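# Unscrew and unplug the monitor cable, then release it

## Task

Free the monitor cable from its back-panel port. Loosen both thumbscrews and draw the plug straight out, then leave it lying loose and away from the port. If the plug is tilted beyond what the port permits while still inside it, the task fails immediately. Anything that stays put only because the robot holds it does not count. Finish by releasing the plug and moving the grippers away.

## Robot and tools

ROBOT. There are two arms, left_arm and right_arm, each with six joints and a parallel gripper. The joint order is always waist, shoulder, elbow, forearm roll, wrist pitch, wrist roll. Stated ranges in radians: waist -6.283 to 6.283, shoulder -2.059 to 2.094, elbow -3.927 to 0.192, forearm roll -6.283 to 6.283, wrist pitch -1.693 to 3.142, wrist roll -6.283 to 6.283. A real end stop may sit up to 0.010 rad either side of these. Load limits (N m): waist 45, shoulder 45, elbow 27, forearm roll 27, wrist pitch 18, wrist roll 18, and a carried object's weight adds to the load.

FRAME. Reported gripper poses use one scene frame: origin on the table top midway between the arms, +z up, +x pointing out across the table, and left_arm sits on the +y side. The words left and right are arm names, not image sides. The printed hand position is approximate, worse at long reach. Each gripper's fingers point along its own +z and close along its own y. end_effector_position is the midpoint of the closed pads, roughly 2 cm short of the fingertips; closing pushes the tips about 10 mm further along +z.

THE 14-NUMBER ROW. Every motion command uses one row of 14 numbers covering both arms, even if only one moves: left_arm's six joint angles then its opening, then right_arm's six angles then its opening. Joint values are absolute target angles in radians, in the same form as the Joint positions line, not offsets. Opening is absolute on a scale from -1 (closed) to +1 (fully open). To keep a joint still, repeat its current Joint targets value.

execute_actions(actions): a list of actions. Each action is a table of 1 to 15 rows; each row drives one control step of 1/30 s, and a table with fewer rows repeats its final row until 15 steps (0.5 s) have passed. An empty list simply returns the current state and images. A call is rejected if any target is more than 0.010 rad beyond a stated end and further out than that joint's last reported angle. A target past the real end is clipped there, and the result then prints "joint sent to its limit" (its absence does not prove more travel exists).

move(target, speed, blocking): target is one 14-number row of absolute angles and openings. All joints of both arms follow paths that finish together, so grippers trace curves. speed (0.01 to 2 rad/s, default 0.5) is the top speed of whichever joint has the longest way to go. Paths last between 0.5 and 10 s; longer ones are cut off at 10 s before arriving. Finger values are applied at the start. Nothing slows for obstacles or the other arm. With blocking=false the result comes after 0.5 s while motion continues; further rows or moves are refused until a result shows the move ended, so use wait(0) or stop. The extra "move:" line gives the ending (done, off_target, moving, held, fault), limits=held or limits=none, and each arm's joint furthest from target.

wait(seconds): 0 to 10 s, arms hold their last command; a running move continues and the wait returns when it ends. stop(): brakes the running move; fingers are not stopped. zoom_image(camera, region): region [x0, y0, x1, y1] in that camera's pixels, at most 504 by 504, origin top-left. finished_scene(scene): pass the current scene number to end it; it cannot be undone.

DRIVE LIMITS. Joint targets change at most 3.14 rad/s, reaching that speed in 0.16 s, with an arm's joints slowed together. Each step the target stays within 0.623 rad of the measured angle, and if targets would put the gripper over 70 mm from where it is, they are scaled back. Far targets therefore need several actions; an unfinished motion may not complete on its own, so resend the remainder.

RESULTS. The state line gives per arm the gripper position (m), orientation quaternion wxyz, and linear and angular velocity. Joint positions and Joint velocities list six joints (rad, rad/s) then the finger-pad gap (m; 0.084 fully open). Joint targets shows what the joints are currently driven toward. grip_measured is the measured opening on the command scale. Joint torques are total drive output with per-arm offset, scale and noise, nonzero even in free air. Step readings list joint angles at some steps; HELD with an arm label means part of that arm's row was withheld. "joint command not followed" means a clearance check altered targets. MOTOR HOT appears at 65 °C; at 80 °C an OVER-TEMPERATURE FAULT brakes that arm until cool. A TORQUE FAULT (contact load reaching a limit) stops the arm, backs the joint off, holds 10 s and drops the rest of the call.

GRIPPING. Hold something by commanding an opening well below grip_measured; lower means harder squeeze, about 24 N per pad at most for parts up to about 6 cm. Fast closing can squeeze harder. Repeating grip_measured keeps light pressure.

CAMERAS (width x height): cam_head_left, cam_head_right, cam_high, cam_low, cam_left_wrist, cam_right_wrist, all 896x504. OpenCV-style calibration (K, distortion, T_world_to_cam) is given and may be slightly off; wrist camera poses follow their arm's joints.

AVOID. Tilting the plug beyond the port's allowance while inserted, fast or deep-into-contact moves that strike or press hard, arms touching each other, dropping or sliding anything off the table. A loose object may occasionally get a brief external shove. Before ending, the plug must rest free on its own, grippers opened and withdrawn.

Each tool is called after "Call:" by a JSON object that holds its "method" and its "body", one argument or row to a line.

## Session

Call:
{"method": "execute_actions", "body": {
  "actions": []
}}

Scene clock: 0.00 s.
left_arm: end_effector_position=(+0.8012, +0.3344, +0.2867) grip_measured=-1.00 end_effector_quat_wxyz=(+0.178, +0.667, +0.669, +0.276) end_effector_velocity=(-0.000, -0.000, +0.001) end_effector_angular_velocity=(-0.000, -0.001, -0.000) | right_arm: end_effector_position=(+0.5222, -0.2004, +0.3777) grip_measured=-1.00 end_effector_quat_wxyz=(-0.254, +0.570, +0.761, +0.179) end_effector_velocity=(+0.000, -0.000, -0.000) end_effector_angular_velocity=(+0.000, -0.001, -0.001)
Joint names: [waist, shoulder, elbow, forearm roll, wrist pitch, wrist roll]
Joint positions: left_arm=[ 0.009  0.594 -1.856  0.32   0.639 -1.863  0.   ] | right_arm=[-0.221  0.413 -2.015  0.598  1.827 -1.851  0.   ]
Joint velocities: left_arm=[-0.    -0.002  0.001  0.    -0.    -0.    -0.   ] | right_arm=[-0.001  0.    -0.     0.    -0.001 -0.001 -0.   ]
Joint torques (N m, as the arm reports them, + toward a larger angle): no reading
Motor temperatures (°C, as the motors report them): left_arm=[26 32 38 29 30 29] | right_arm=[29 30 30 30 33 33]
Joint targets: left_arm=[0.009 0.594 -1.856 0.320 0.639 -1.863] | right_arm=[-0.221 0.413 -2.015 0.598 1.827 -1.851]
camera_calibration (this result's frames):
cam_left_wrist: T_world_to_cam=[[0.77665, -0.0342324, 0.629001, -0.763854], [0.0491084, -0.992193, -0.114635, 0.389071], [0.628015, 0.11992, -0.768906, -0.190102], [0, 0, 0, 1]] pos_world=[0.693528, 0.382682, 0.378895]
cam_right_wrist: T_world_to_cam=[[0.960575, 0.27801, -0.00246089, -0.413114], [0.225759, -0.785143, -0.5767, 0.0103198], [-0.162261, 0.553408, -0.816952, 0.636775], [0, 0, 0, 1]] pos_world=[0.497821, -0.229444, 0.525149]

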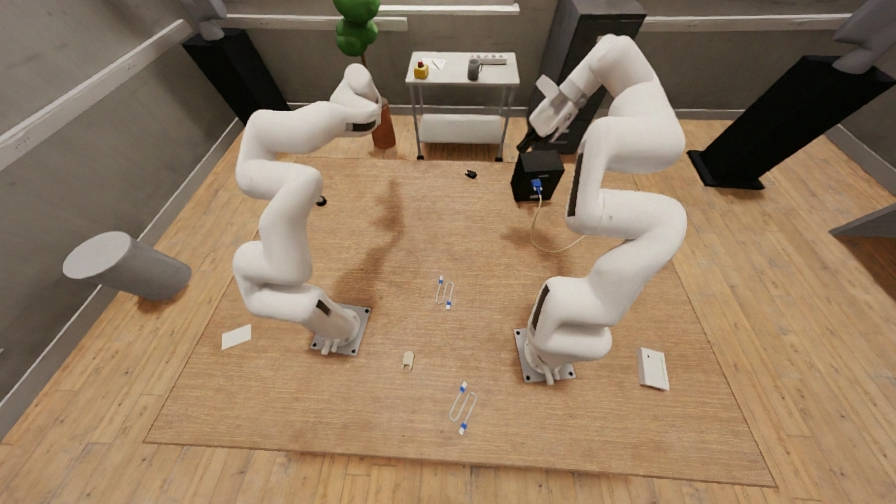

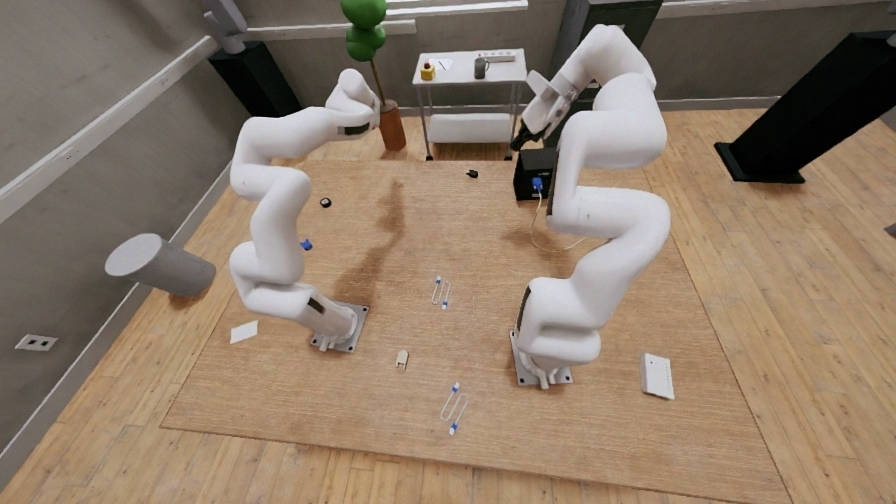

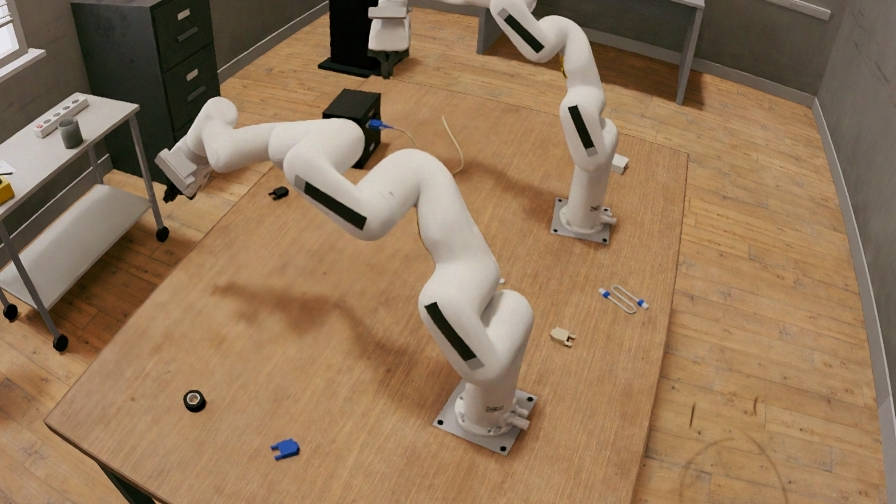

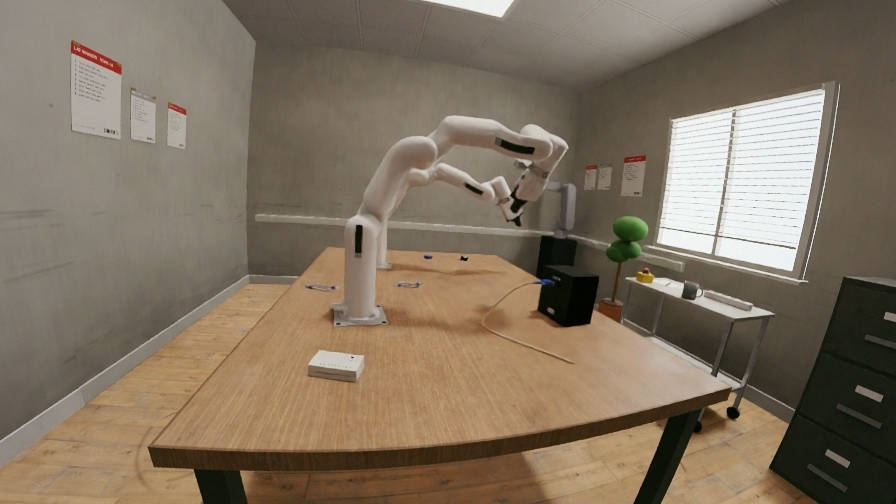

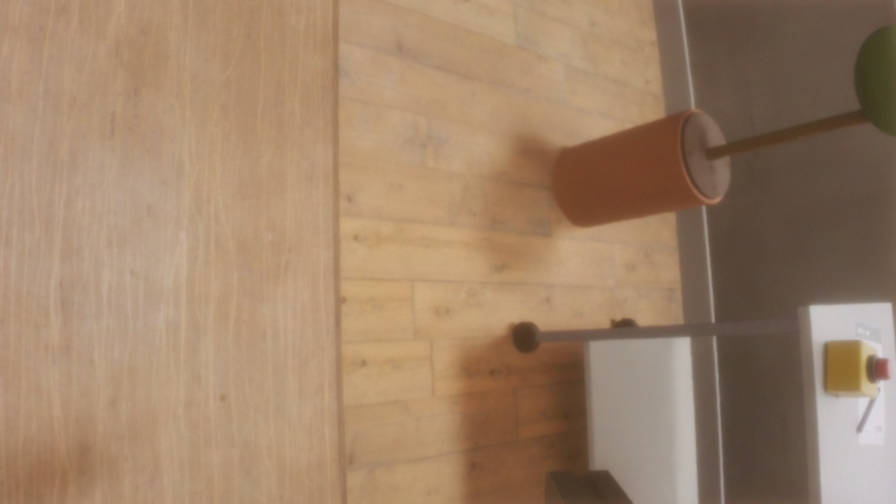

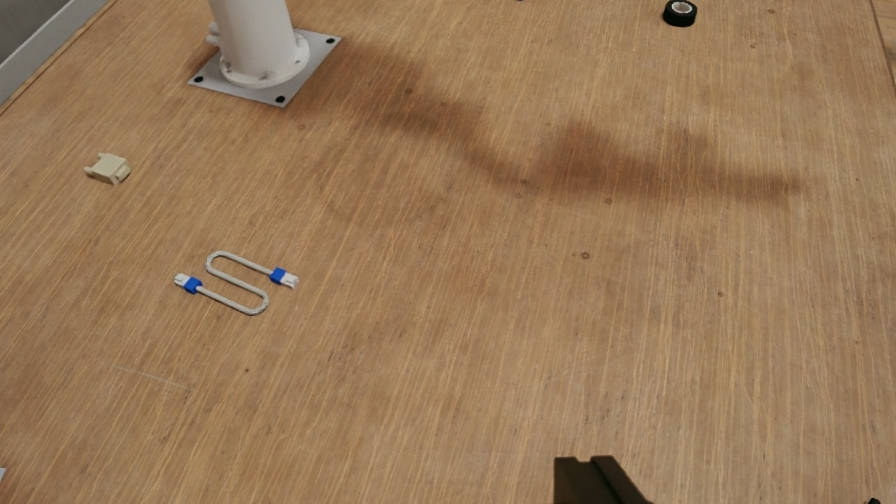

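Call:
{"method": "move", "body": {
  "target": [0.009,0.594,-1.856,0.32,0.639,-1.863,-1,-0.37,-0.1,-1.5,-0.38,-1.0,0,0.1],
  "speed": 1.5
}}

Call:
{"method": "move", "body": {
  "target": [0.009,0.594,-1.856,0.32,0.639,-1.863,-1,-0.37,0.3,-0.3,-0.38,-1.5,0,0.1],
  "speed": 1
}}

Call:
{"method": "move", "body": {
  "target": [0.009,0.594,-1.856,0.32,0.639,-1.863,-1,-0.37,0.88,-0.78,-0.38,-1.67,0,0.5],
  "speed": 0.6
}}

Scene clock: 14.23 s.
left_arm: end_effector_position=(+0.8012, +0.3341, +0.2870) grip_measured=-1.00 end_effector_quat_wxyz=(+0.179, +0.667, +0.668, +0.277) end_effector_velocity=(+0.000, +0.001, -0.000) end_effector_angular_velocity=(-0.000, +0.000, +0.001) | right_arm: end_effector_position=(+0.4320, -0.3123, +0.8794) grip_measured=+0.09 end_effector_quat_wxyz=(+0.166, +0.282, +0.149, +0.933) end_effector_velocity=(-0.002, +0.001, +0.001) end_effector_angular_velocity=(-0.002, -0.004, +0.002)
Joint names: [waist, shoulder, elbow, forearm roll, wrist pitch, wrist roll]
Joint positions: left_arm=[ 0.009  0.594 -1.856  0.32   0.639 -1.863  0.   ] | right_arm=[-0.37  -0.1   -1.5   -0.38  -1.    -0.     0.048]
Joint velocities: left_arm=[ 0.001 -0.    -0.    -0.     0.     0.     0.   ] | right_arm=[-0.    -0.002  0.    -0.002 -0.003  0.001 -0.   ]
Joint torques (N m, as the arm reports them, + toward a larger angle): left_arm=[  1.1  -29.9  -25.89   0.53  -1.84  -0.66] | right_arm=[ -2.09 -20.53 -15.9    0.18   0.55   0.61]
Motor temperatures (°C, as the motors report them): left_arm=[26 32 40 29 30 29] | right_arm=[29 30 31 30 33 33]
Joint targets: left_arm=[0.009 0.594 -1.856 0.320 0.639 -1.863] | right_arm=[-0.370 -0.100 -1.500 -0.380 -1.000 -0.000]
move: done; limits=none; left_arm: farthest joint: the waist, 0.000 radians from its target (0.000 radians at the start); right_arm: farthest joint: the waist, 0.000 radians from its target (0.149 radians at the start)
camera_calibration (this result's frames):
cam_left_wrist: T_world_to_cam=[[0.776327, -0.0348779, 0.629365, -0.763677], [0.0485899, -0.992186, -0.114921, 0.389344], [0.628455, 0.119797, -0.768566, -0.190295], [0, 0, 0, 1]] pos_world=[0.693536, 0.382463, 0.379121]
cam_right_wrist: T_world_to_cam=[[-0.235632, -0.903437, 0.358162, -0.463522], [0.776228, -0.396708, -0.489992, 0.0393659], [0.584763, 0.162557, 0.79475, -0.768184], [0, 0, 0, 1]] pos_world=[0.309428, -0.278272, 0.79582]

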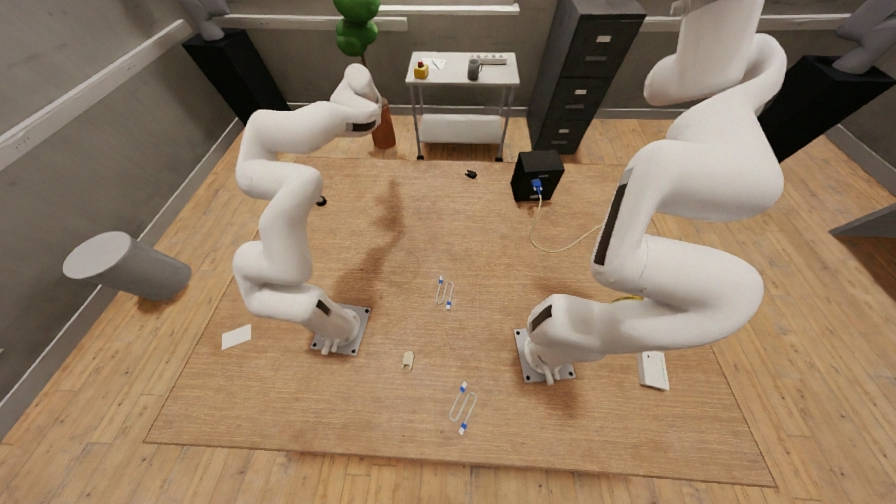

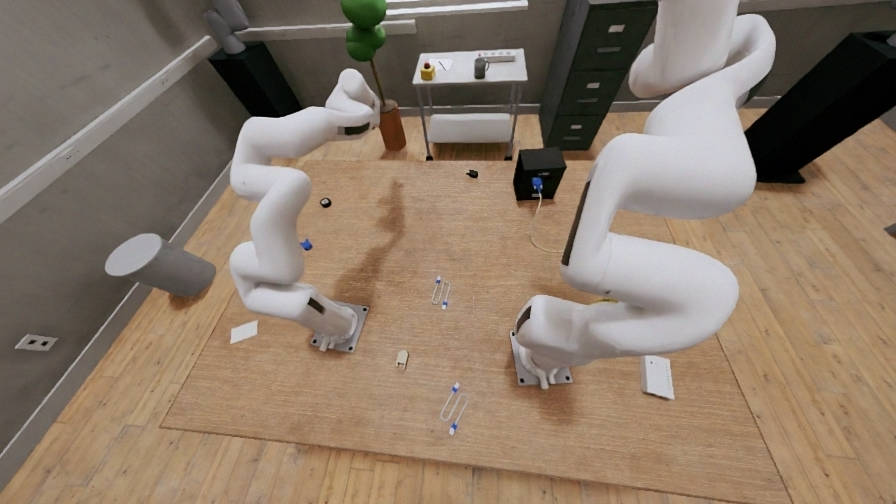

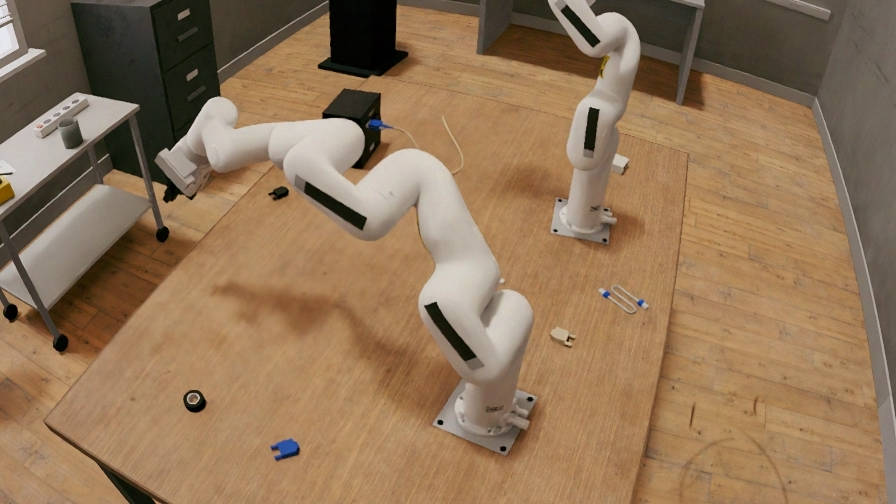

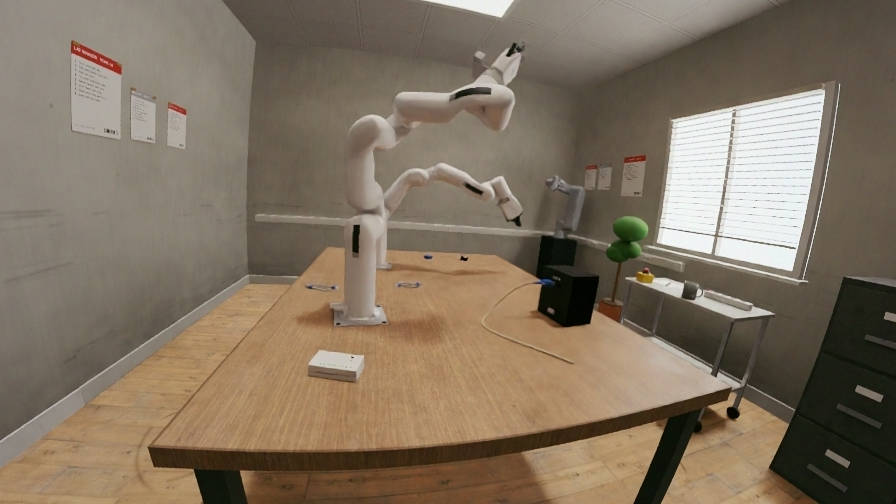

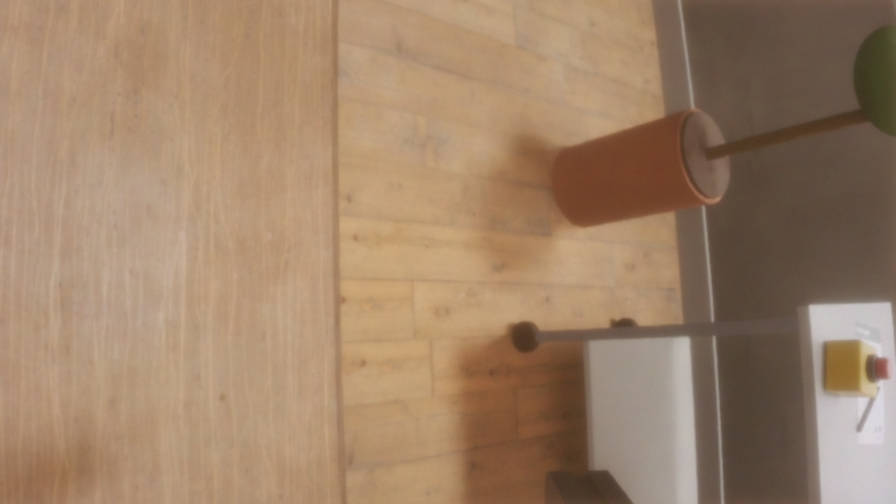

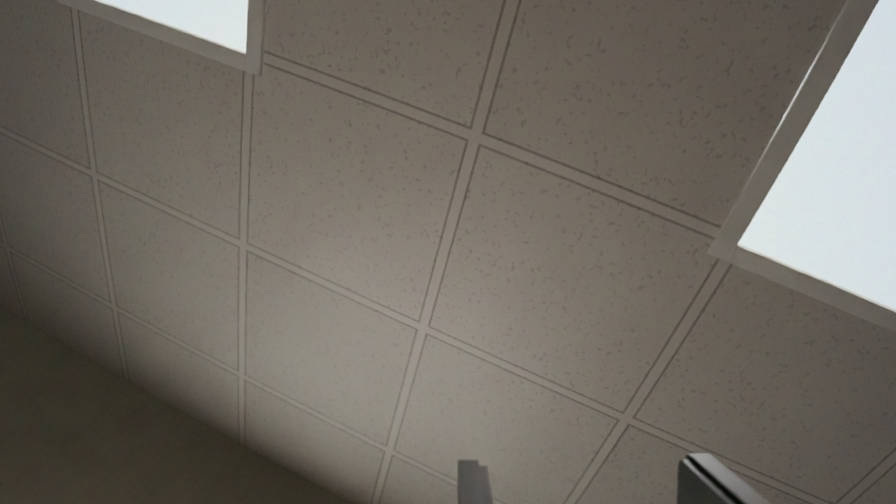

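Scene clock: 16.37 s.
left_arm: end_effector_position=(+0.8012, +0.3341, +0.2870) grip_measured=-1.00 end_effector_quat_wxyz=(+0.179, +0.667, +0.668, +0.277) end_effector_velocity=(+0.000, -0.000, +0.000) end_effector_angular_velocity=(-0.000, -0.001, -0.000) | right_arm: end_effector_position=(+0.4524, -0.3158, +0.2387) grip_measured=+0.09 end_effector_quat_wxyz=(-0.050, +0.730, +0.054, +0.680) end_effector_velocity=(-0.001, +0.000, -0.002) end_effector_angular_velocity=(+0.002, +0.005, -0.000)
Joint names: [waist, shoulder, elbow, forearm roll, wrist pitch, wrist roll]
Joint positions: left_arm=[ 0.009  0.594 -1.856  0.32   0.639 -1.863  0.   ] | right_arm=[-0.37   0.3   -0.3   -0.38  -1.5    0.     0.048]
Joint velocities: left_arm=[-0.     0.    -0.001 -0.    -0.     0.     0.   ] | right_arm=[-0.     0.002  0.003 -0.     0.     0.001 -0.   ]
Joint torques (N m, as the arm reports them, + toward a larger angle): left_arm=[  0.28 -30.61 -26.01   0.29  -1.91  -0.51] | right_arm=[ -1.77 -20.95  -6.85  -0.27  -1.18   0.63]
Motor temperatures (°C, as the motors report them): left_arm=[26 32 40 29 30 29] | right_arm=[29 30 31 30 33 33]
Joint targets: left_arm=[0.009 0.594 -1.856 0.320 0.639 -1.863] | right_arm=[-0.370 0.300 -0.300 -0.380 -1.500 0.000]
move: done; limits=none; left_arm: farthest joint: the waist, 0.000 radians from its target (0.000 radians at the start); right_arm: farthest joint: the waist, 0.000 radians from its target (0.000 radians at the start)
camera_calibration (this result's frames):
cam_left_wrist: T_world_to_cam=[[0.776326, -0.0348778, 0.629365, -0.763677], [0.04859, -0.992186, -0.11492, 0.389344], [0.628455, 0.119797, -0.768565, -0.190295], [0, 0, 0, 1]] pos_world=[0.693536, 0.382463, 0.379121]
cam_right_wrist: T_world_to_cam=[[0.129953, -0.991517, 0.00251362, -0.34067], [-0.0853446, -0.0137113, -0.996257, 0.339831], [0.98784, 0.129252, -0.0864024, -0.252821], [0, 0, 0, 1]] pos_world=[0.32302, -0.300443, 0.317571]

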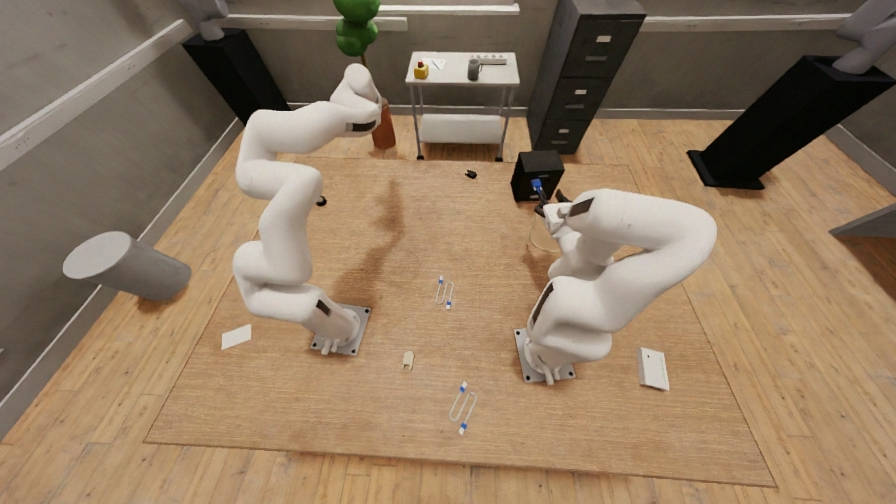

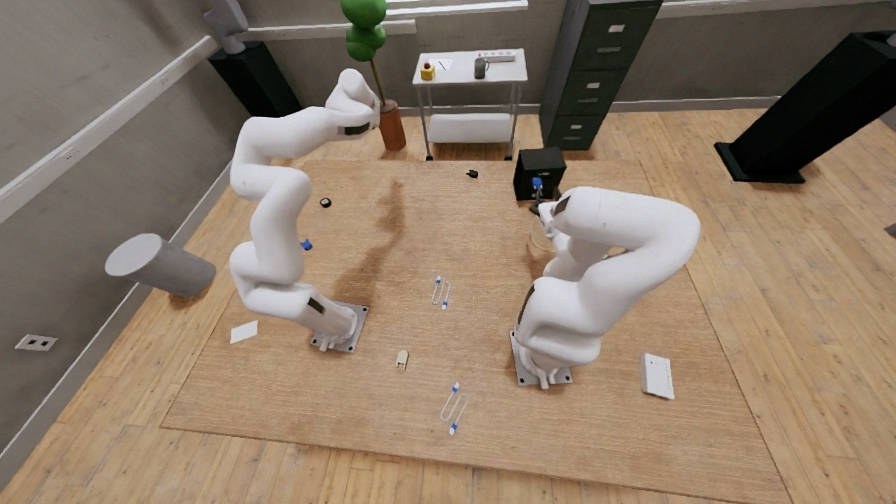

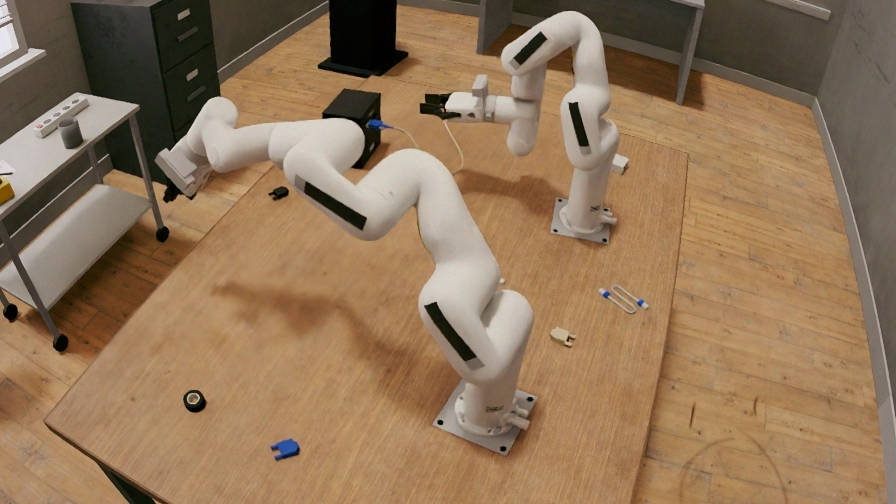

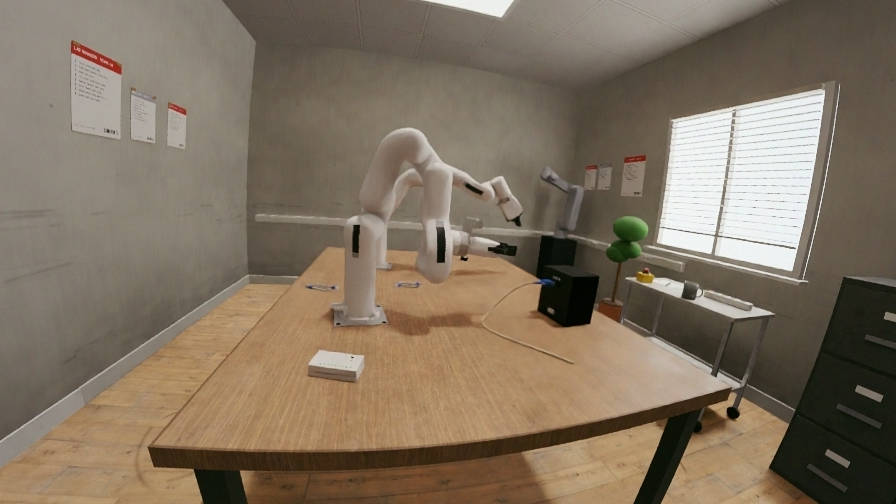

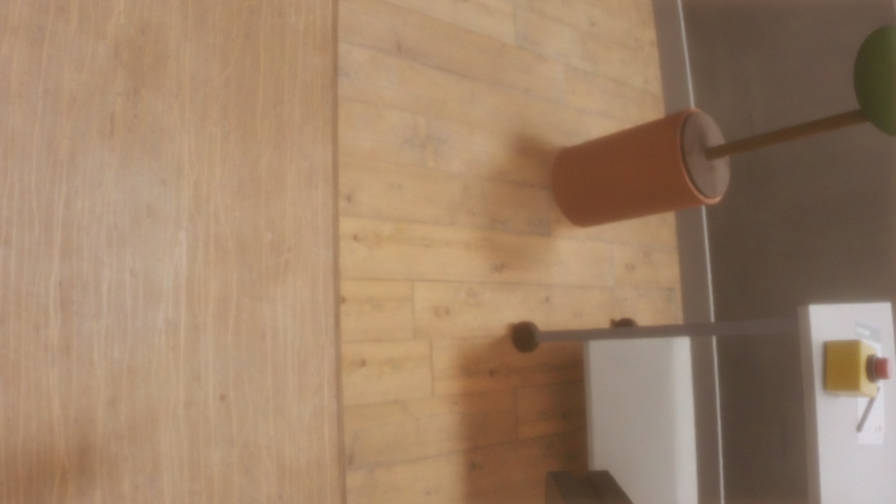

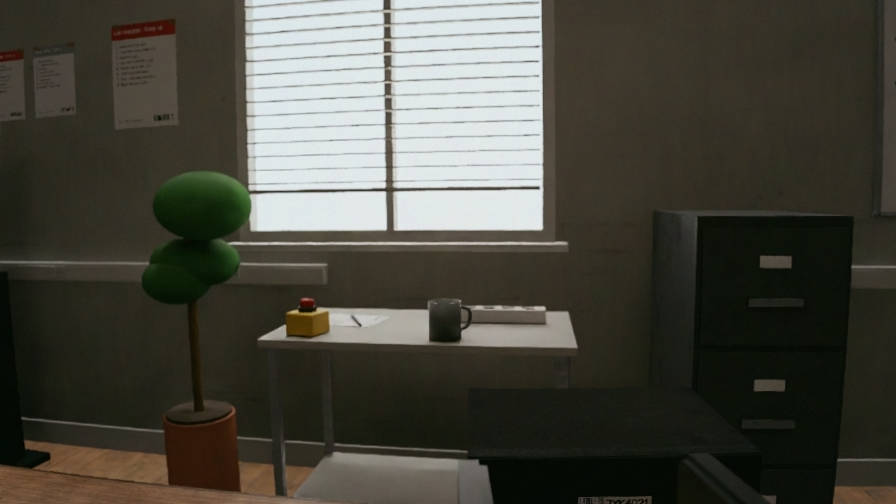

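Scene clock: 17.97 s.
left_arm: end_effector_position=(+0.8012, +0.3341, +0.2870) grip_measured=-1.00 end_effector_quat_wxyz=(+0.179, +0.667, +0.668, +0.277) end_effector_velocity=(-0.000, +0.001, -0.001) end_effector_angular_velocity=(+0.000, +0.001, +0.001) | right_arm: end_effector_position=(+0.5289, -0.3391, +0.1363) grip_measured=+0.49 end_effector_quat_wxyz=(-0.064, +0.704, +0.038, +0.707) end_effector_velocity=(+0.000, -0.000, -0.001) end_effector_angular_velocity=(+0.001, +0.002, -0.001)
Joint names: [waist, shoulder, elbow, forearm roll, wrist pitch, wrist roll]
Joint positions: left_arm=[ 0.009  0.594 -1.856  0.32   0.639 -1.863  0.   ] | right_arm=[-0.37   0.879 -0.78  -0.38  -1.67   0.     0.065]
Joint velocities: left_arm=[ 0.001  0.     0.001  0.     0.    -0.     0.   ] | right_arm=[-0.     0.003 -0.002  0.     0.     0.001 -0.   ]
Joint torques (N m, as the arm reports them, + toward a larger angle): left_arm=[  0.42 -30.78 -25.96   0.09  -1.96  -0.63] | right_arm=[ -1.89 -30.52  -4.9   -0.27  -1.13   0.55]
Motor temperatures (°C, as the motors report them): left_arm=[26 32 40 29 30 29] | right_arm=[29 30 31 30 33 33]
Joint targets: left_arm=[0.009 0.594 -1.856 0.320 0.639 -1.863] | right_arm=[-0.370 0.880 -0.780 -0.380 -1.670 0.000]
move: done; limits=none; left_arm: farthest joint: the waist, 0.000 radians from its target (0.000 radians at the start); right_arm: farthest joint: the shoulder, 0.001 radians from its target (0.580 radians at the start)
camera_calibration (this result's frames):
cam_left_wrist: T_world_to_cam=[[0.776327, -0.0348779, 0.629365, -0.763677], [0.0485899, -0.992186, -0.114921, 0.389344], [0.628455, 0.119797, -0.768565, -0.190295], [0, 0, 0, 1]] pos_world=[0.693536, 0.382463, 0.379121]
cam_right_wrist: T_world_to_cam=[[0.12806, -0.991117, -0.0358948, -0.367124], [-0.0148306, 0.034275, -0.999302, 0.223343], [0.991656, 0.128503, -0.0103096, -0.346891], [0, 0, 0, 1]] pos_world=[0.394323, -0.326942, 0.206433]

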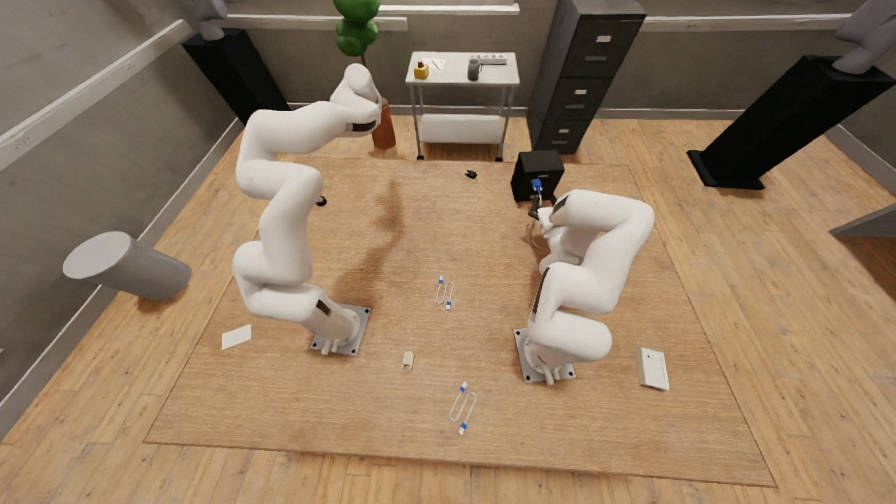

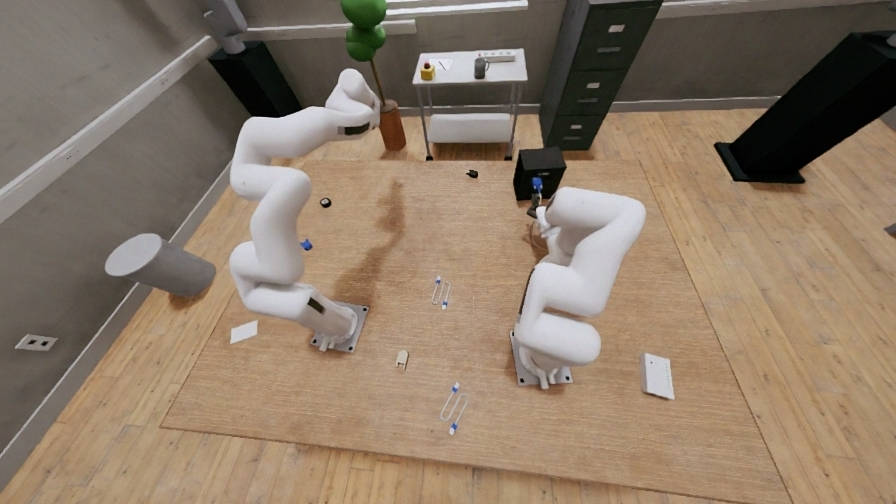

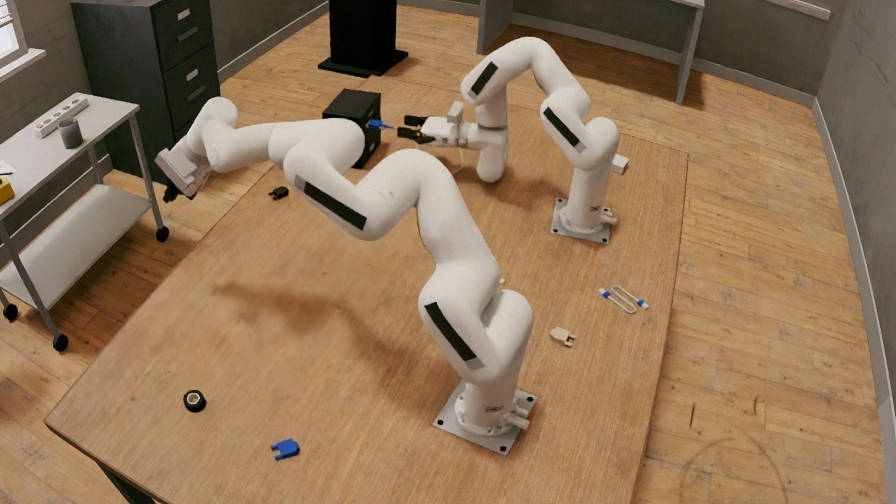

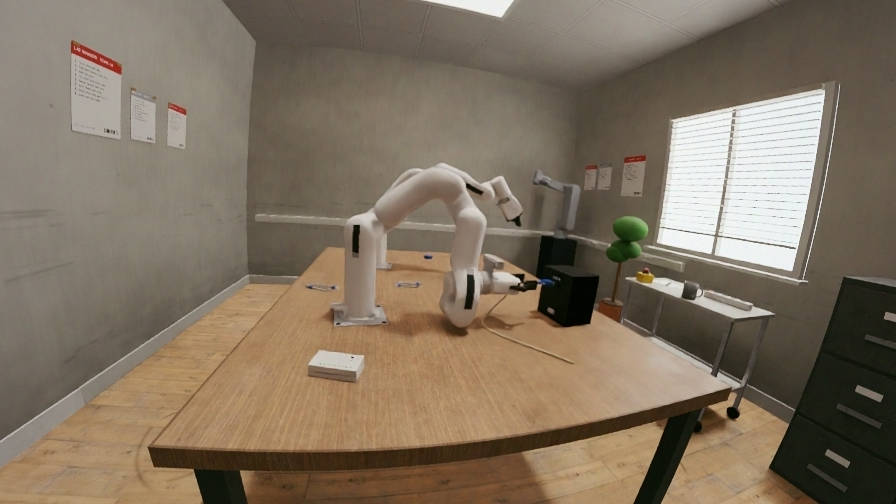

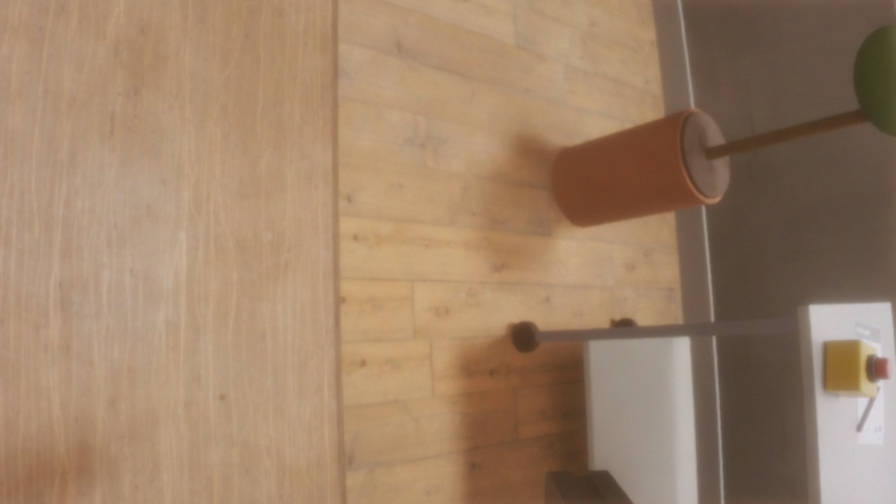

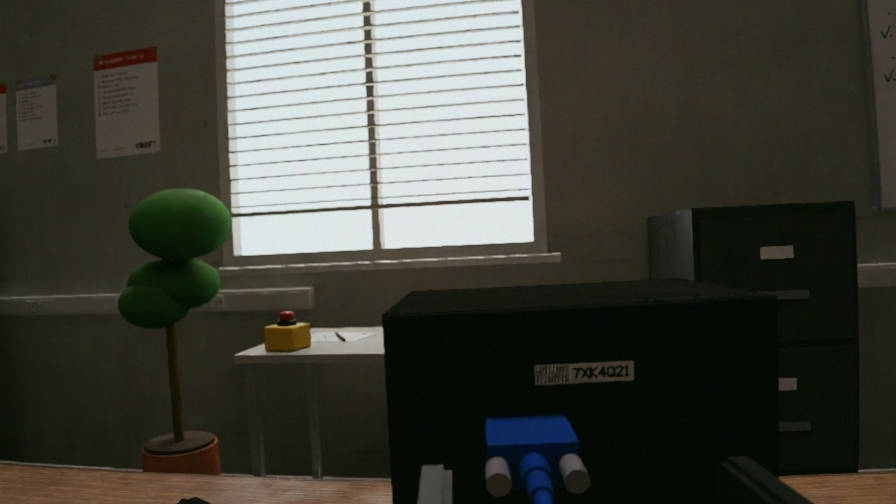

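Call:
{"method": "execute_actions", "body": {
  "actions": [
    [[0.009,0.594,-1.856,0.32,0.639,-1.863,-1,-0.33,0.86,-0.75,-0.335,-1.68,-0.8,-0.1]],
    [[0.009,0.594,-1.856,0.32,0.639,-1.863,-1,-0.28,0.88,-0.78,-0.282,-1.67,-1.571,-0.5]],
    [[0.009,0.594,-1.856,0.32,0.639,-1.863,-1,-0.264,0.90,-0.835,-0.266,-1.634,-1.571,-0.5]],
    [[0.009,0.594,-1.856,0.32,0.639,-1.863,-1,-0.245,0.92,-0.92,-0.247,-1.573,-1.571,-0.5]],
    [[0.009,0.594,-1.856,0.32,0.639,-1.863,-1,-0.245,0.92,-0.92,-0.247,-1.573,-1.571,-0.75]],
    [[0.009,0.594,-1.856,0.32,0.639,-1.863,-1,-0.245,0.92,-0.92,-0.247,-1.573,-1.571,-1]]
  ]
}}

Scene clock: 51.70 s.
left_arm: end_effector_position=(+0.8012, +0.3341, +0.2870) grip_measured=-1.00 end_effector_quat_wxyz=(+0.179, +0.667, +0.668, +0.277) end_effector_velocity=(+0.000, -0.000, +0.001) end_effector_angular_velocity=(+0.000, -0.002, -0.001) | right_arm: end_effector_position=(+0.5750, -0.3057, +0.1300) grip_measured=-0.85 end_effector_quat_wxyz=(+0.464, +0.464, +0.533, +0.533) end_effector_velocity=(+0.000, +0.000, +0.001) end_effector_angular_velocity=(-0.002, -0.001, +0.001)
Joint names: [waist, shoulder, elbow, forearm roll, wrist pitch, wrist roll]
Joint positions: left_arm=[ 0.009  0.594 -1.856  0.32   0.639 -1.863  0.   ] | right_arm=[-0.245  0.921 -0.92  -0.247 -1.572 -1.571  0.007]
Joint velocities: left_arm=[-0.     0.    -0.001  0.    -0.001  0.     0.   ] | right_arm=[ 0.    -0.001 -0.    -0.     0.    -0.001 -0.   ]
Joint torques (N m, as the arm reports them, + toward a larger angle): left_arm=[  1.16 -30.97 -25.92   0.27  -2.12  -0.35] | right_arm=[ -1.79 -40.26  -9.49  -0.41  -3.38   0.34]
Motor temperatures (°C, as the motors report them): left_arm=[26 33 41 29 30 29] | right_arm=[29 31 30 30 33 33]
Joint targets: left_arm=[0.009 0.594 -1.856 0.320 0.639 -1.863] | right_arm=[-0.245 0.920 -0.920 -0.247 -1.573 -1.571]
Step readings (joint positions; steps 1 to 15: 1st action; 16 to 30: 2nd action; 31 to 45: 3rd action; 46 to 60: 4th action; 61 to 75: 5th action; 76 to 90: 6th action):
0: left_arm=[0.009 0.594 -1.856 0.320 0.639 -1.863] | right_arm=[-0.370 0.880 -0.780 -0.380 -1.670 -0.000]
1: left_arm=[0.009 0.594 -1.856 0.320 0.639 -1.863] | right_arm=[-0.370 0.880 -0.780 -0.380 -1.670 -0.001]
2: left_arm=[0.009 0.594 -1.856 0.320 0.639 -1.863] | right_arm=[-0.370 0.880 -0.780 -0.379 -1.670 -0.007]
4: left_arm=[0.009 0.594 -1.856 0.320 0.639 -1.863] | right_arm=[-0.367 0.878 -0.777 -0.376 -1.671 -0.058]
8: left_arm=[0.009 0.594 -1.856 0.320 0.639 -1.863] | right_arm=[-0.350 0.870 -0.765 -0.357 -1.675 -0.343]
15: left_arm=[0.009 0.594 -1.856 0.320 0.639 -1.863] | right_arm=[-0.331 0.861 -0.751 -0.337 -1.680 -0.756]
16: left_arm=[0.009 0.594 -1.856 0.320 0.639 -1.863] | right_arm=[-0.331 0.861 -0.751 -0.336 -1.680 -0.770]
17: left_arm=[0.009 0.594 -1.856 0.320 0.639 -1.863] | right_arm=[-0.330 0.861 -0.751 -0.335 -1.680 -0.787]
19: left_arm=[0.009 0.594 -1.856 0.320 0.639 -1.863] | right_arm=[-0.326 0.862 -0.753 -0.330 -1.679 -0.848]
23: left_arm=[0.009 0.594 -1.856 0.320 0.639 -1.863] | right_arm=[-0.304 0.870 -0.766 -0.308 -1.675 -1.140]
30: left_arm=[0.009 0.594 -1.856 0.320 0.639 -1.863] | right_arm=[-0.282 0.879 -0.779 -0.284 -1.670 -1.531]
31: left_arm=[0.009 0.594 -1.856 0.320 0.639 -1.863] | right_arm=[-0.281 0.880 -0.780 -0.283 -1.670 -1.544]
32: left_arm=[0.009 0.594 -1.856 0.320 0.639 -1.863] | right_arm=[-0.280 0.882 -0.785 -0.281 -1.666 -1.552]
34: left_arm=[0.009 0.594 -1.856 0.320 0.639 -1.863] | right_arm=[-0.272 0.891 -0.811 -0.273 -1.649 -1.562]
38: left_arm=[0.009 0.594 -1.856 0.320 0.639 -1.863] | right_arm=[-0.265 0.898 -0.831 -0.267 -1.637 -1.569]
45: left_arm=[0.009 0.594 -1.856 0.320 0.639 -1.863] | right_arm=[-0.264 0.900 -0.834 -0.266 -1.634 -1.571]
46: left_arm=[0.009 0.594 -1.856 0.320 0.639 -1.863] | right_arm=[-0.264 0.900 -0.835 -0.266 -1.634 -1.571]
47: left_arm=[0.009 0.594 -1.856 0.320 0.639 -1.863] | right_arm=[-0.263 0.901 -0.840 -0.265 -1.629 -1.571]
49: left_arm=[0.009 0.594 -1.856 0.320 0.639 -1.863] | right_arm=[-0.255 0.910 -0.875 -0.257 -1.604 -1.571]
53: left_arm=[0.009 0.594 -1.856 0.320 0.639 -1.863] | right_arm=[-0.246 0.918 -0.912 -0.249 -1.579 -1.571]
60: left_arm=[0.009 0.594 -1.856 0.320 0.639 -1.863] | right_arm=[-0.245 0.920 -0.919 -0.247 -1.574 -1.571]
61: left_arm=[0.009 0.594 -1.856 0.320 0.639 -1.863] | right_arm=[-0.245 0.920 -0.919 -0.247 -1.573 -1.571]
62: left_arm=[0.009 0.594 -1.856 0.320 0.639 -1.863] | right_arm=[-0.245 0.920 -0.919 -0.247 -1.573 -1.571]
64: left_arm=[0.009 0.594 -1.856 0.320 0.639 -1.863] | right_arm=[-0.245 0.920 -0.919 -0.247 -1.573 -1.571]
68: left_arm=[0.009 0.594 -1.856 0.320 0.639 -1.863] | right_arm=[-0.245 0.920 -0.920 -0.247 -1.573 -1.571]
75: left_arm=[0.009 0.594 -1.856 0.320 0.639 -1.863] | right_arm=[-0.245 0.920 -0.920 -0.247 -1.573 -1.571]
76: left_arm=[0.009 0.594 -1.856 0.320 0.639 -1.863] | right_arm=[-0.245 0.921 -0.919 -0.247 -1.571 -1.571]
77: left_arm=[0.009 0.594 -1.856 0.320 0.639 -1.863] | right_arm=[-0.245 0.921 -0.920 -0.247 -1.571 -1.571]
79: left_arm=[0.009 0.594 -1.856 0.320 0.639 -1.863] | right_arm=[-0.245 0.921 -0.920 -0.247 -1.571 -1.571]
83: left_arm=[0.009 0.594 -1.856 0.320 0.639 -1.863] | right_arm=[-0.245 0.921 -0.920 -0.247 -1.571 -1.571]
90: Joint positions above
camera_calibration (this result's frames):
cam_left_wrist: T_world_to_cam=[[0.776326, -0.0348778, 0.629365, -0.763677], [0.0485899, -0.992186, -0.11492, 0.389344], [0.628455, 0.119797, -0.768565, -0.190295], [0, 0, 0, 1]] pos_world=[0.693536, 0.382463, 0.379121]
cam_right_wrist: T_world_to_cam=[[-0.0161961, -0.00122506, 0.999868, -0.0891961], [0.121837, -0.99255, 0.000757454, -0.305821], [0.992418, 0.121833, 0.0162247, -0.402846], [0, 0, 0, 1]] pos_world=[0.435607, -0.254572, 0.0959521]

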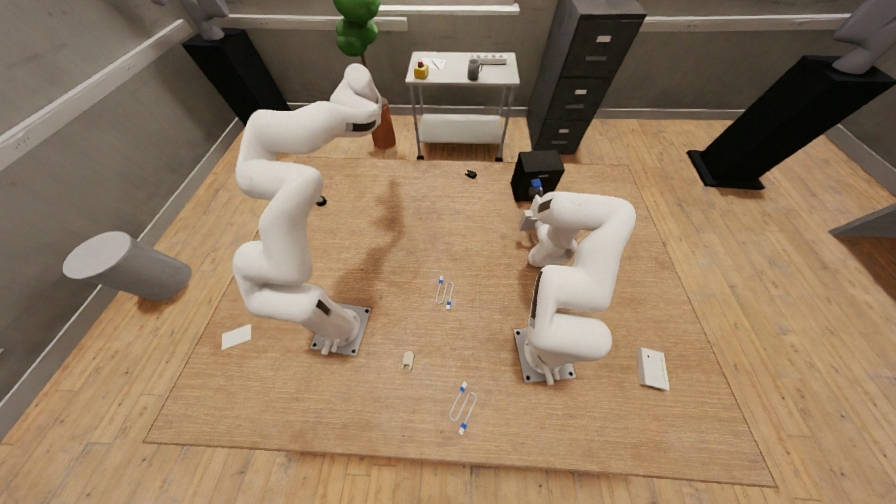

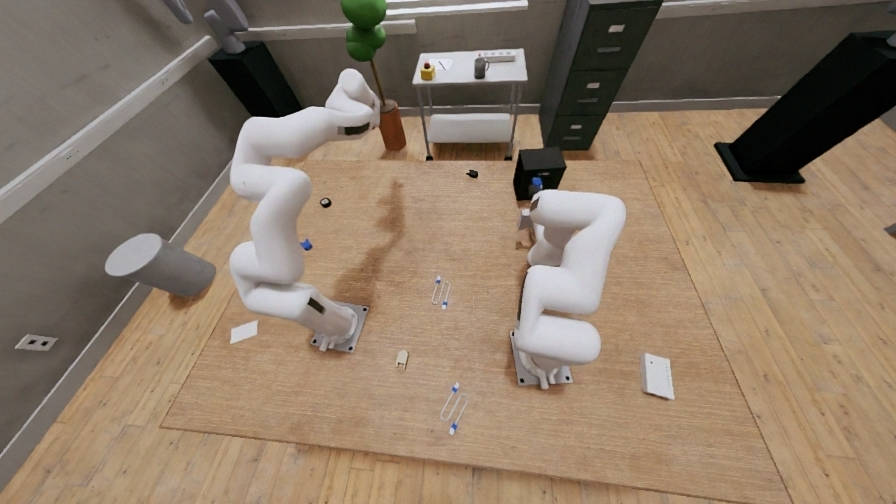

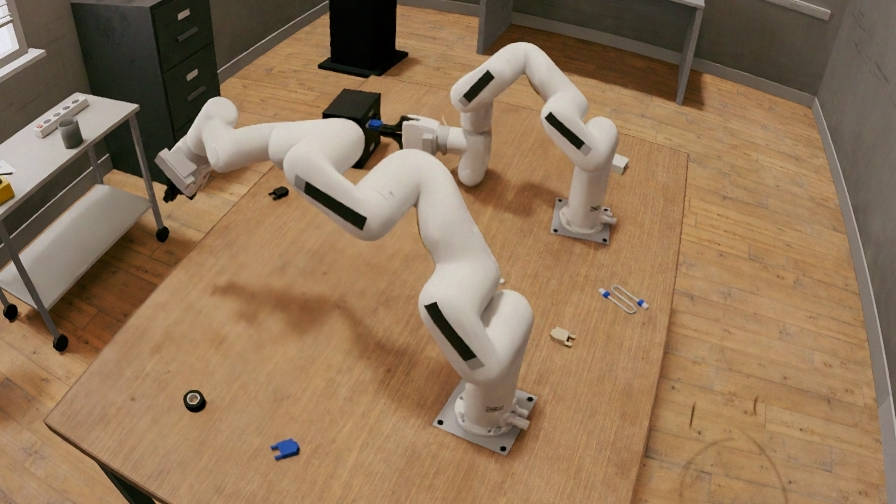

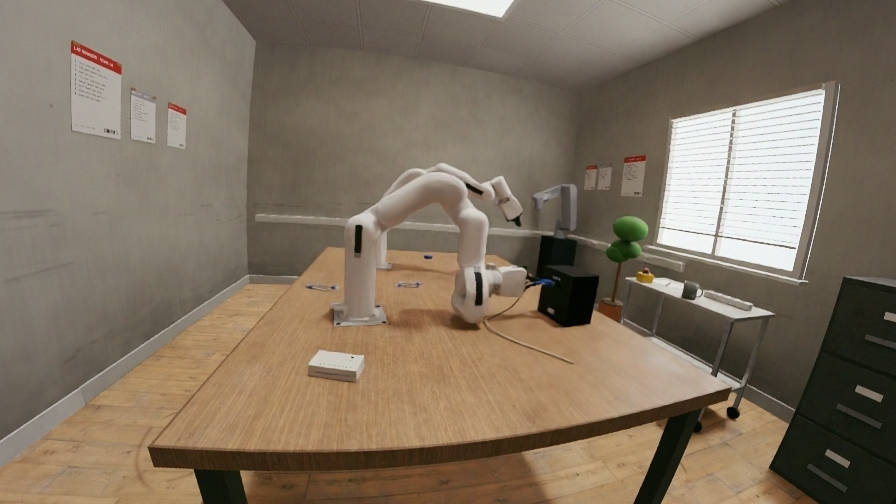

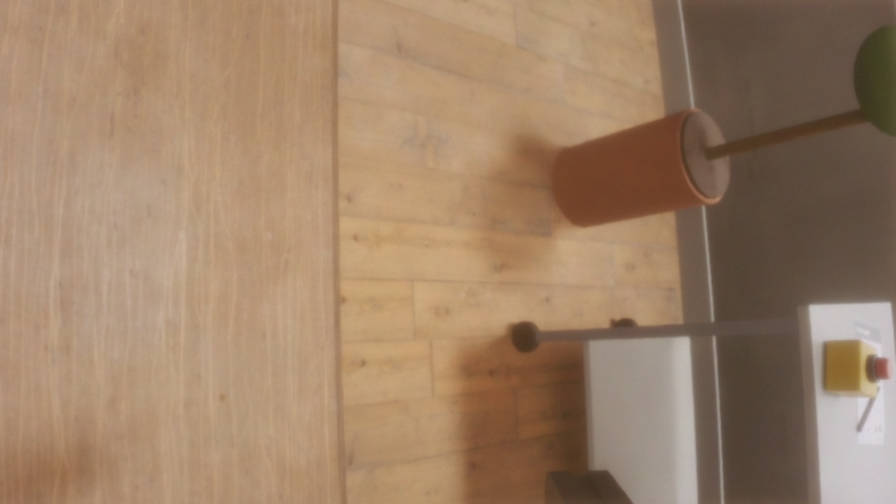

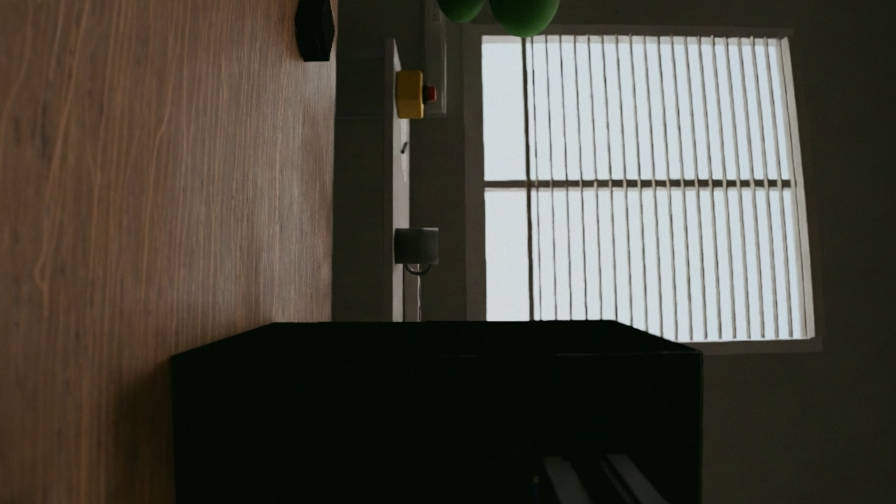

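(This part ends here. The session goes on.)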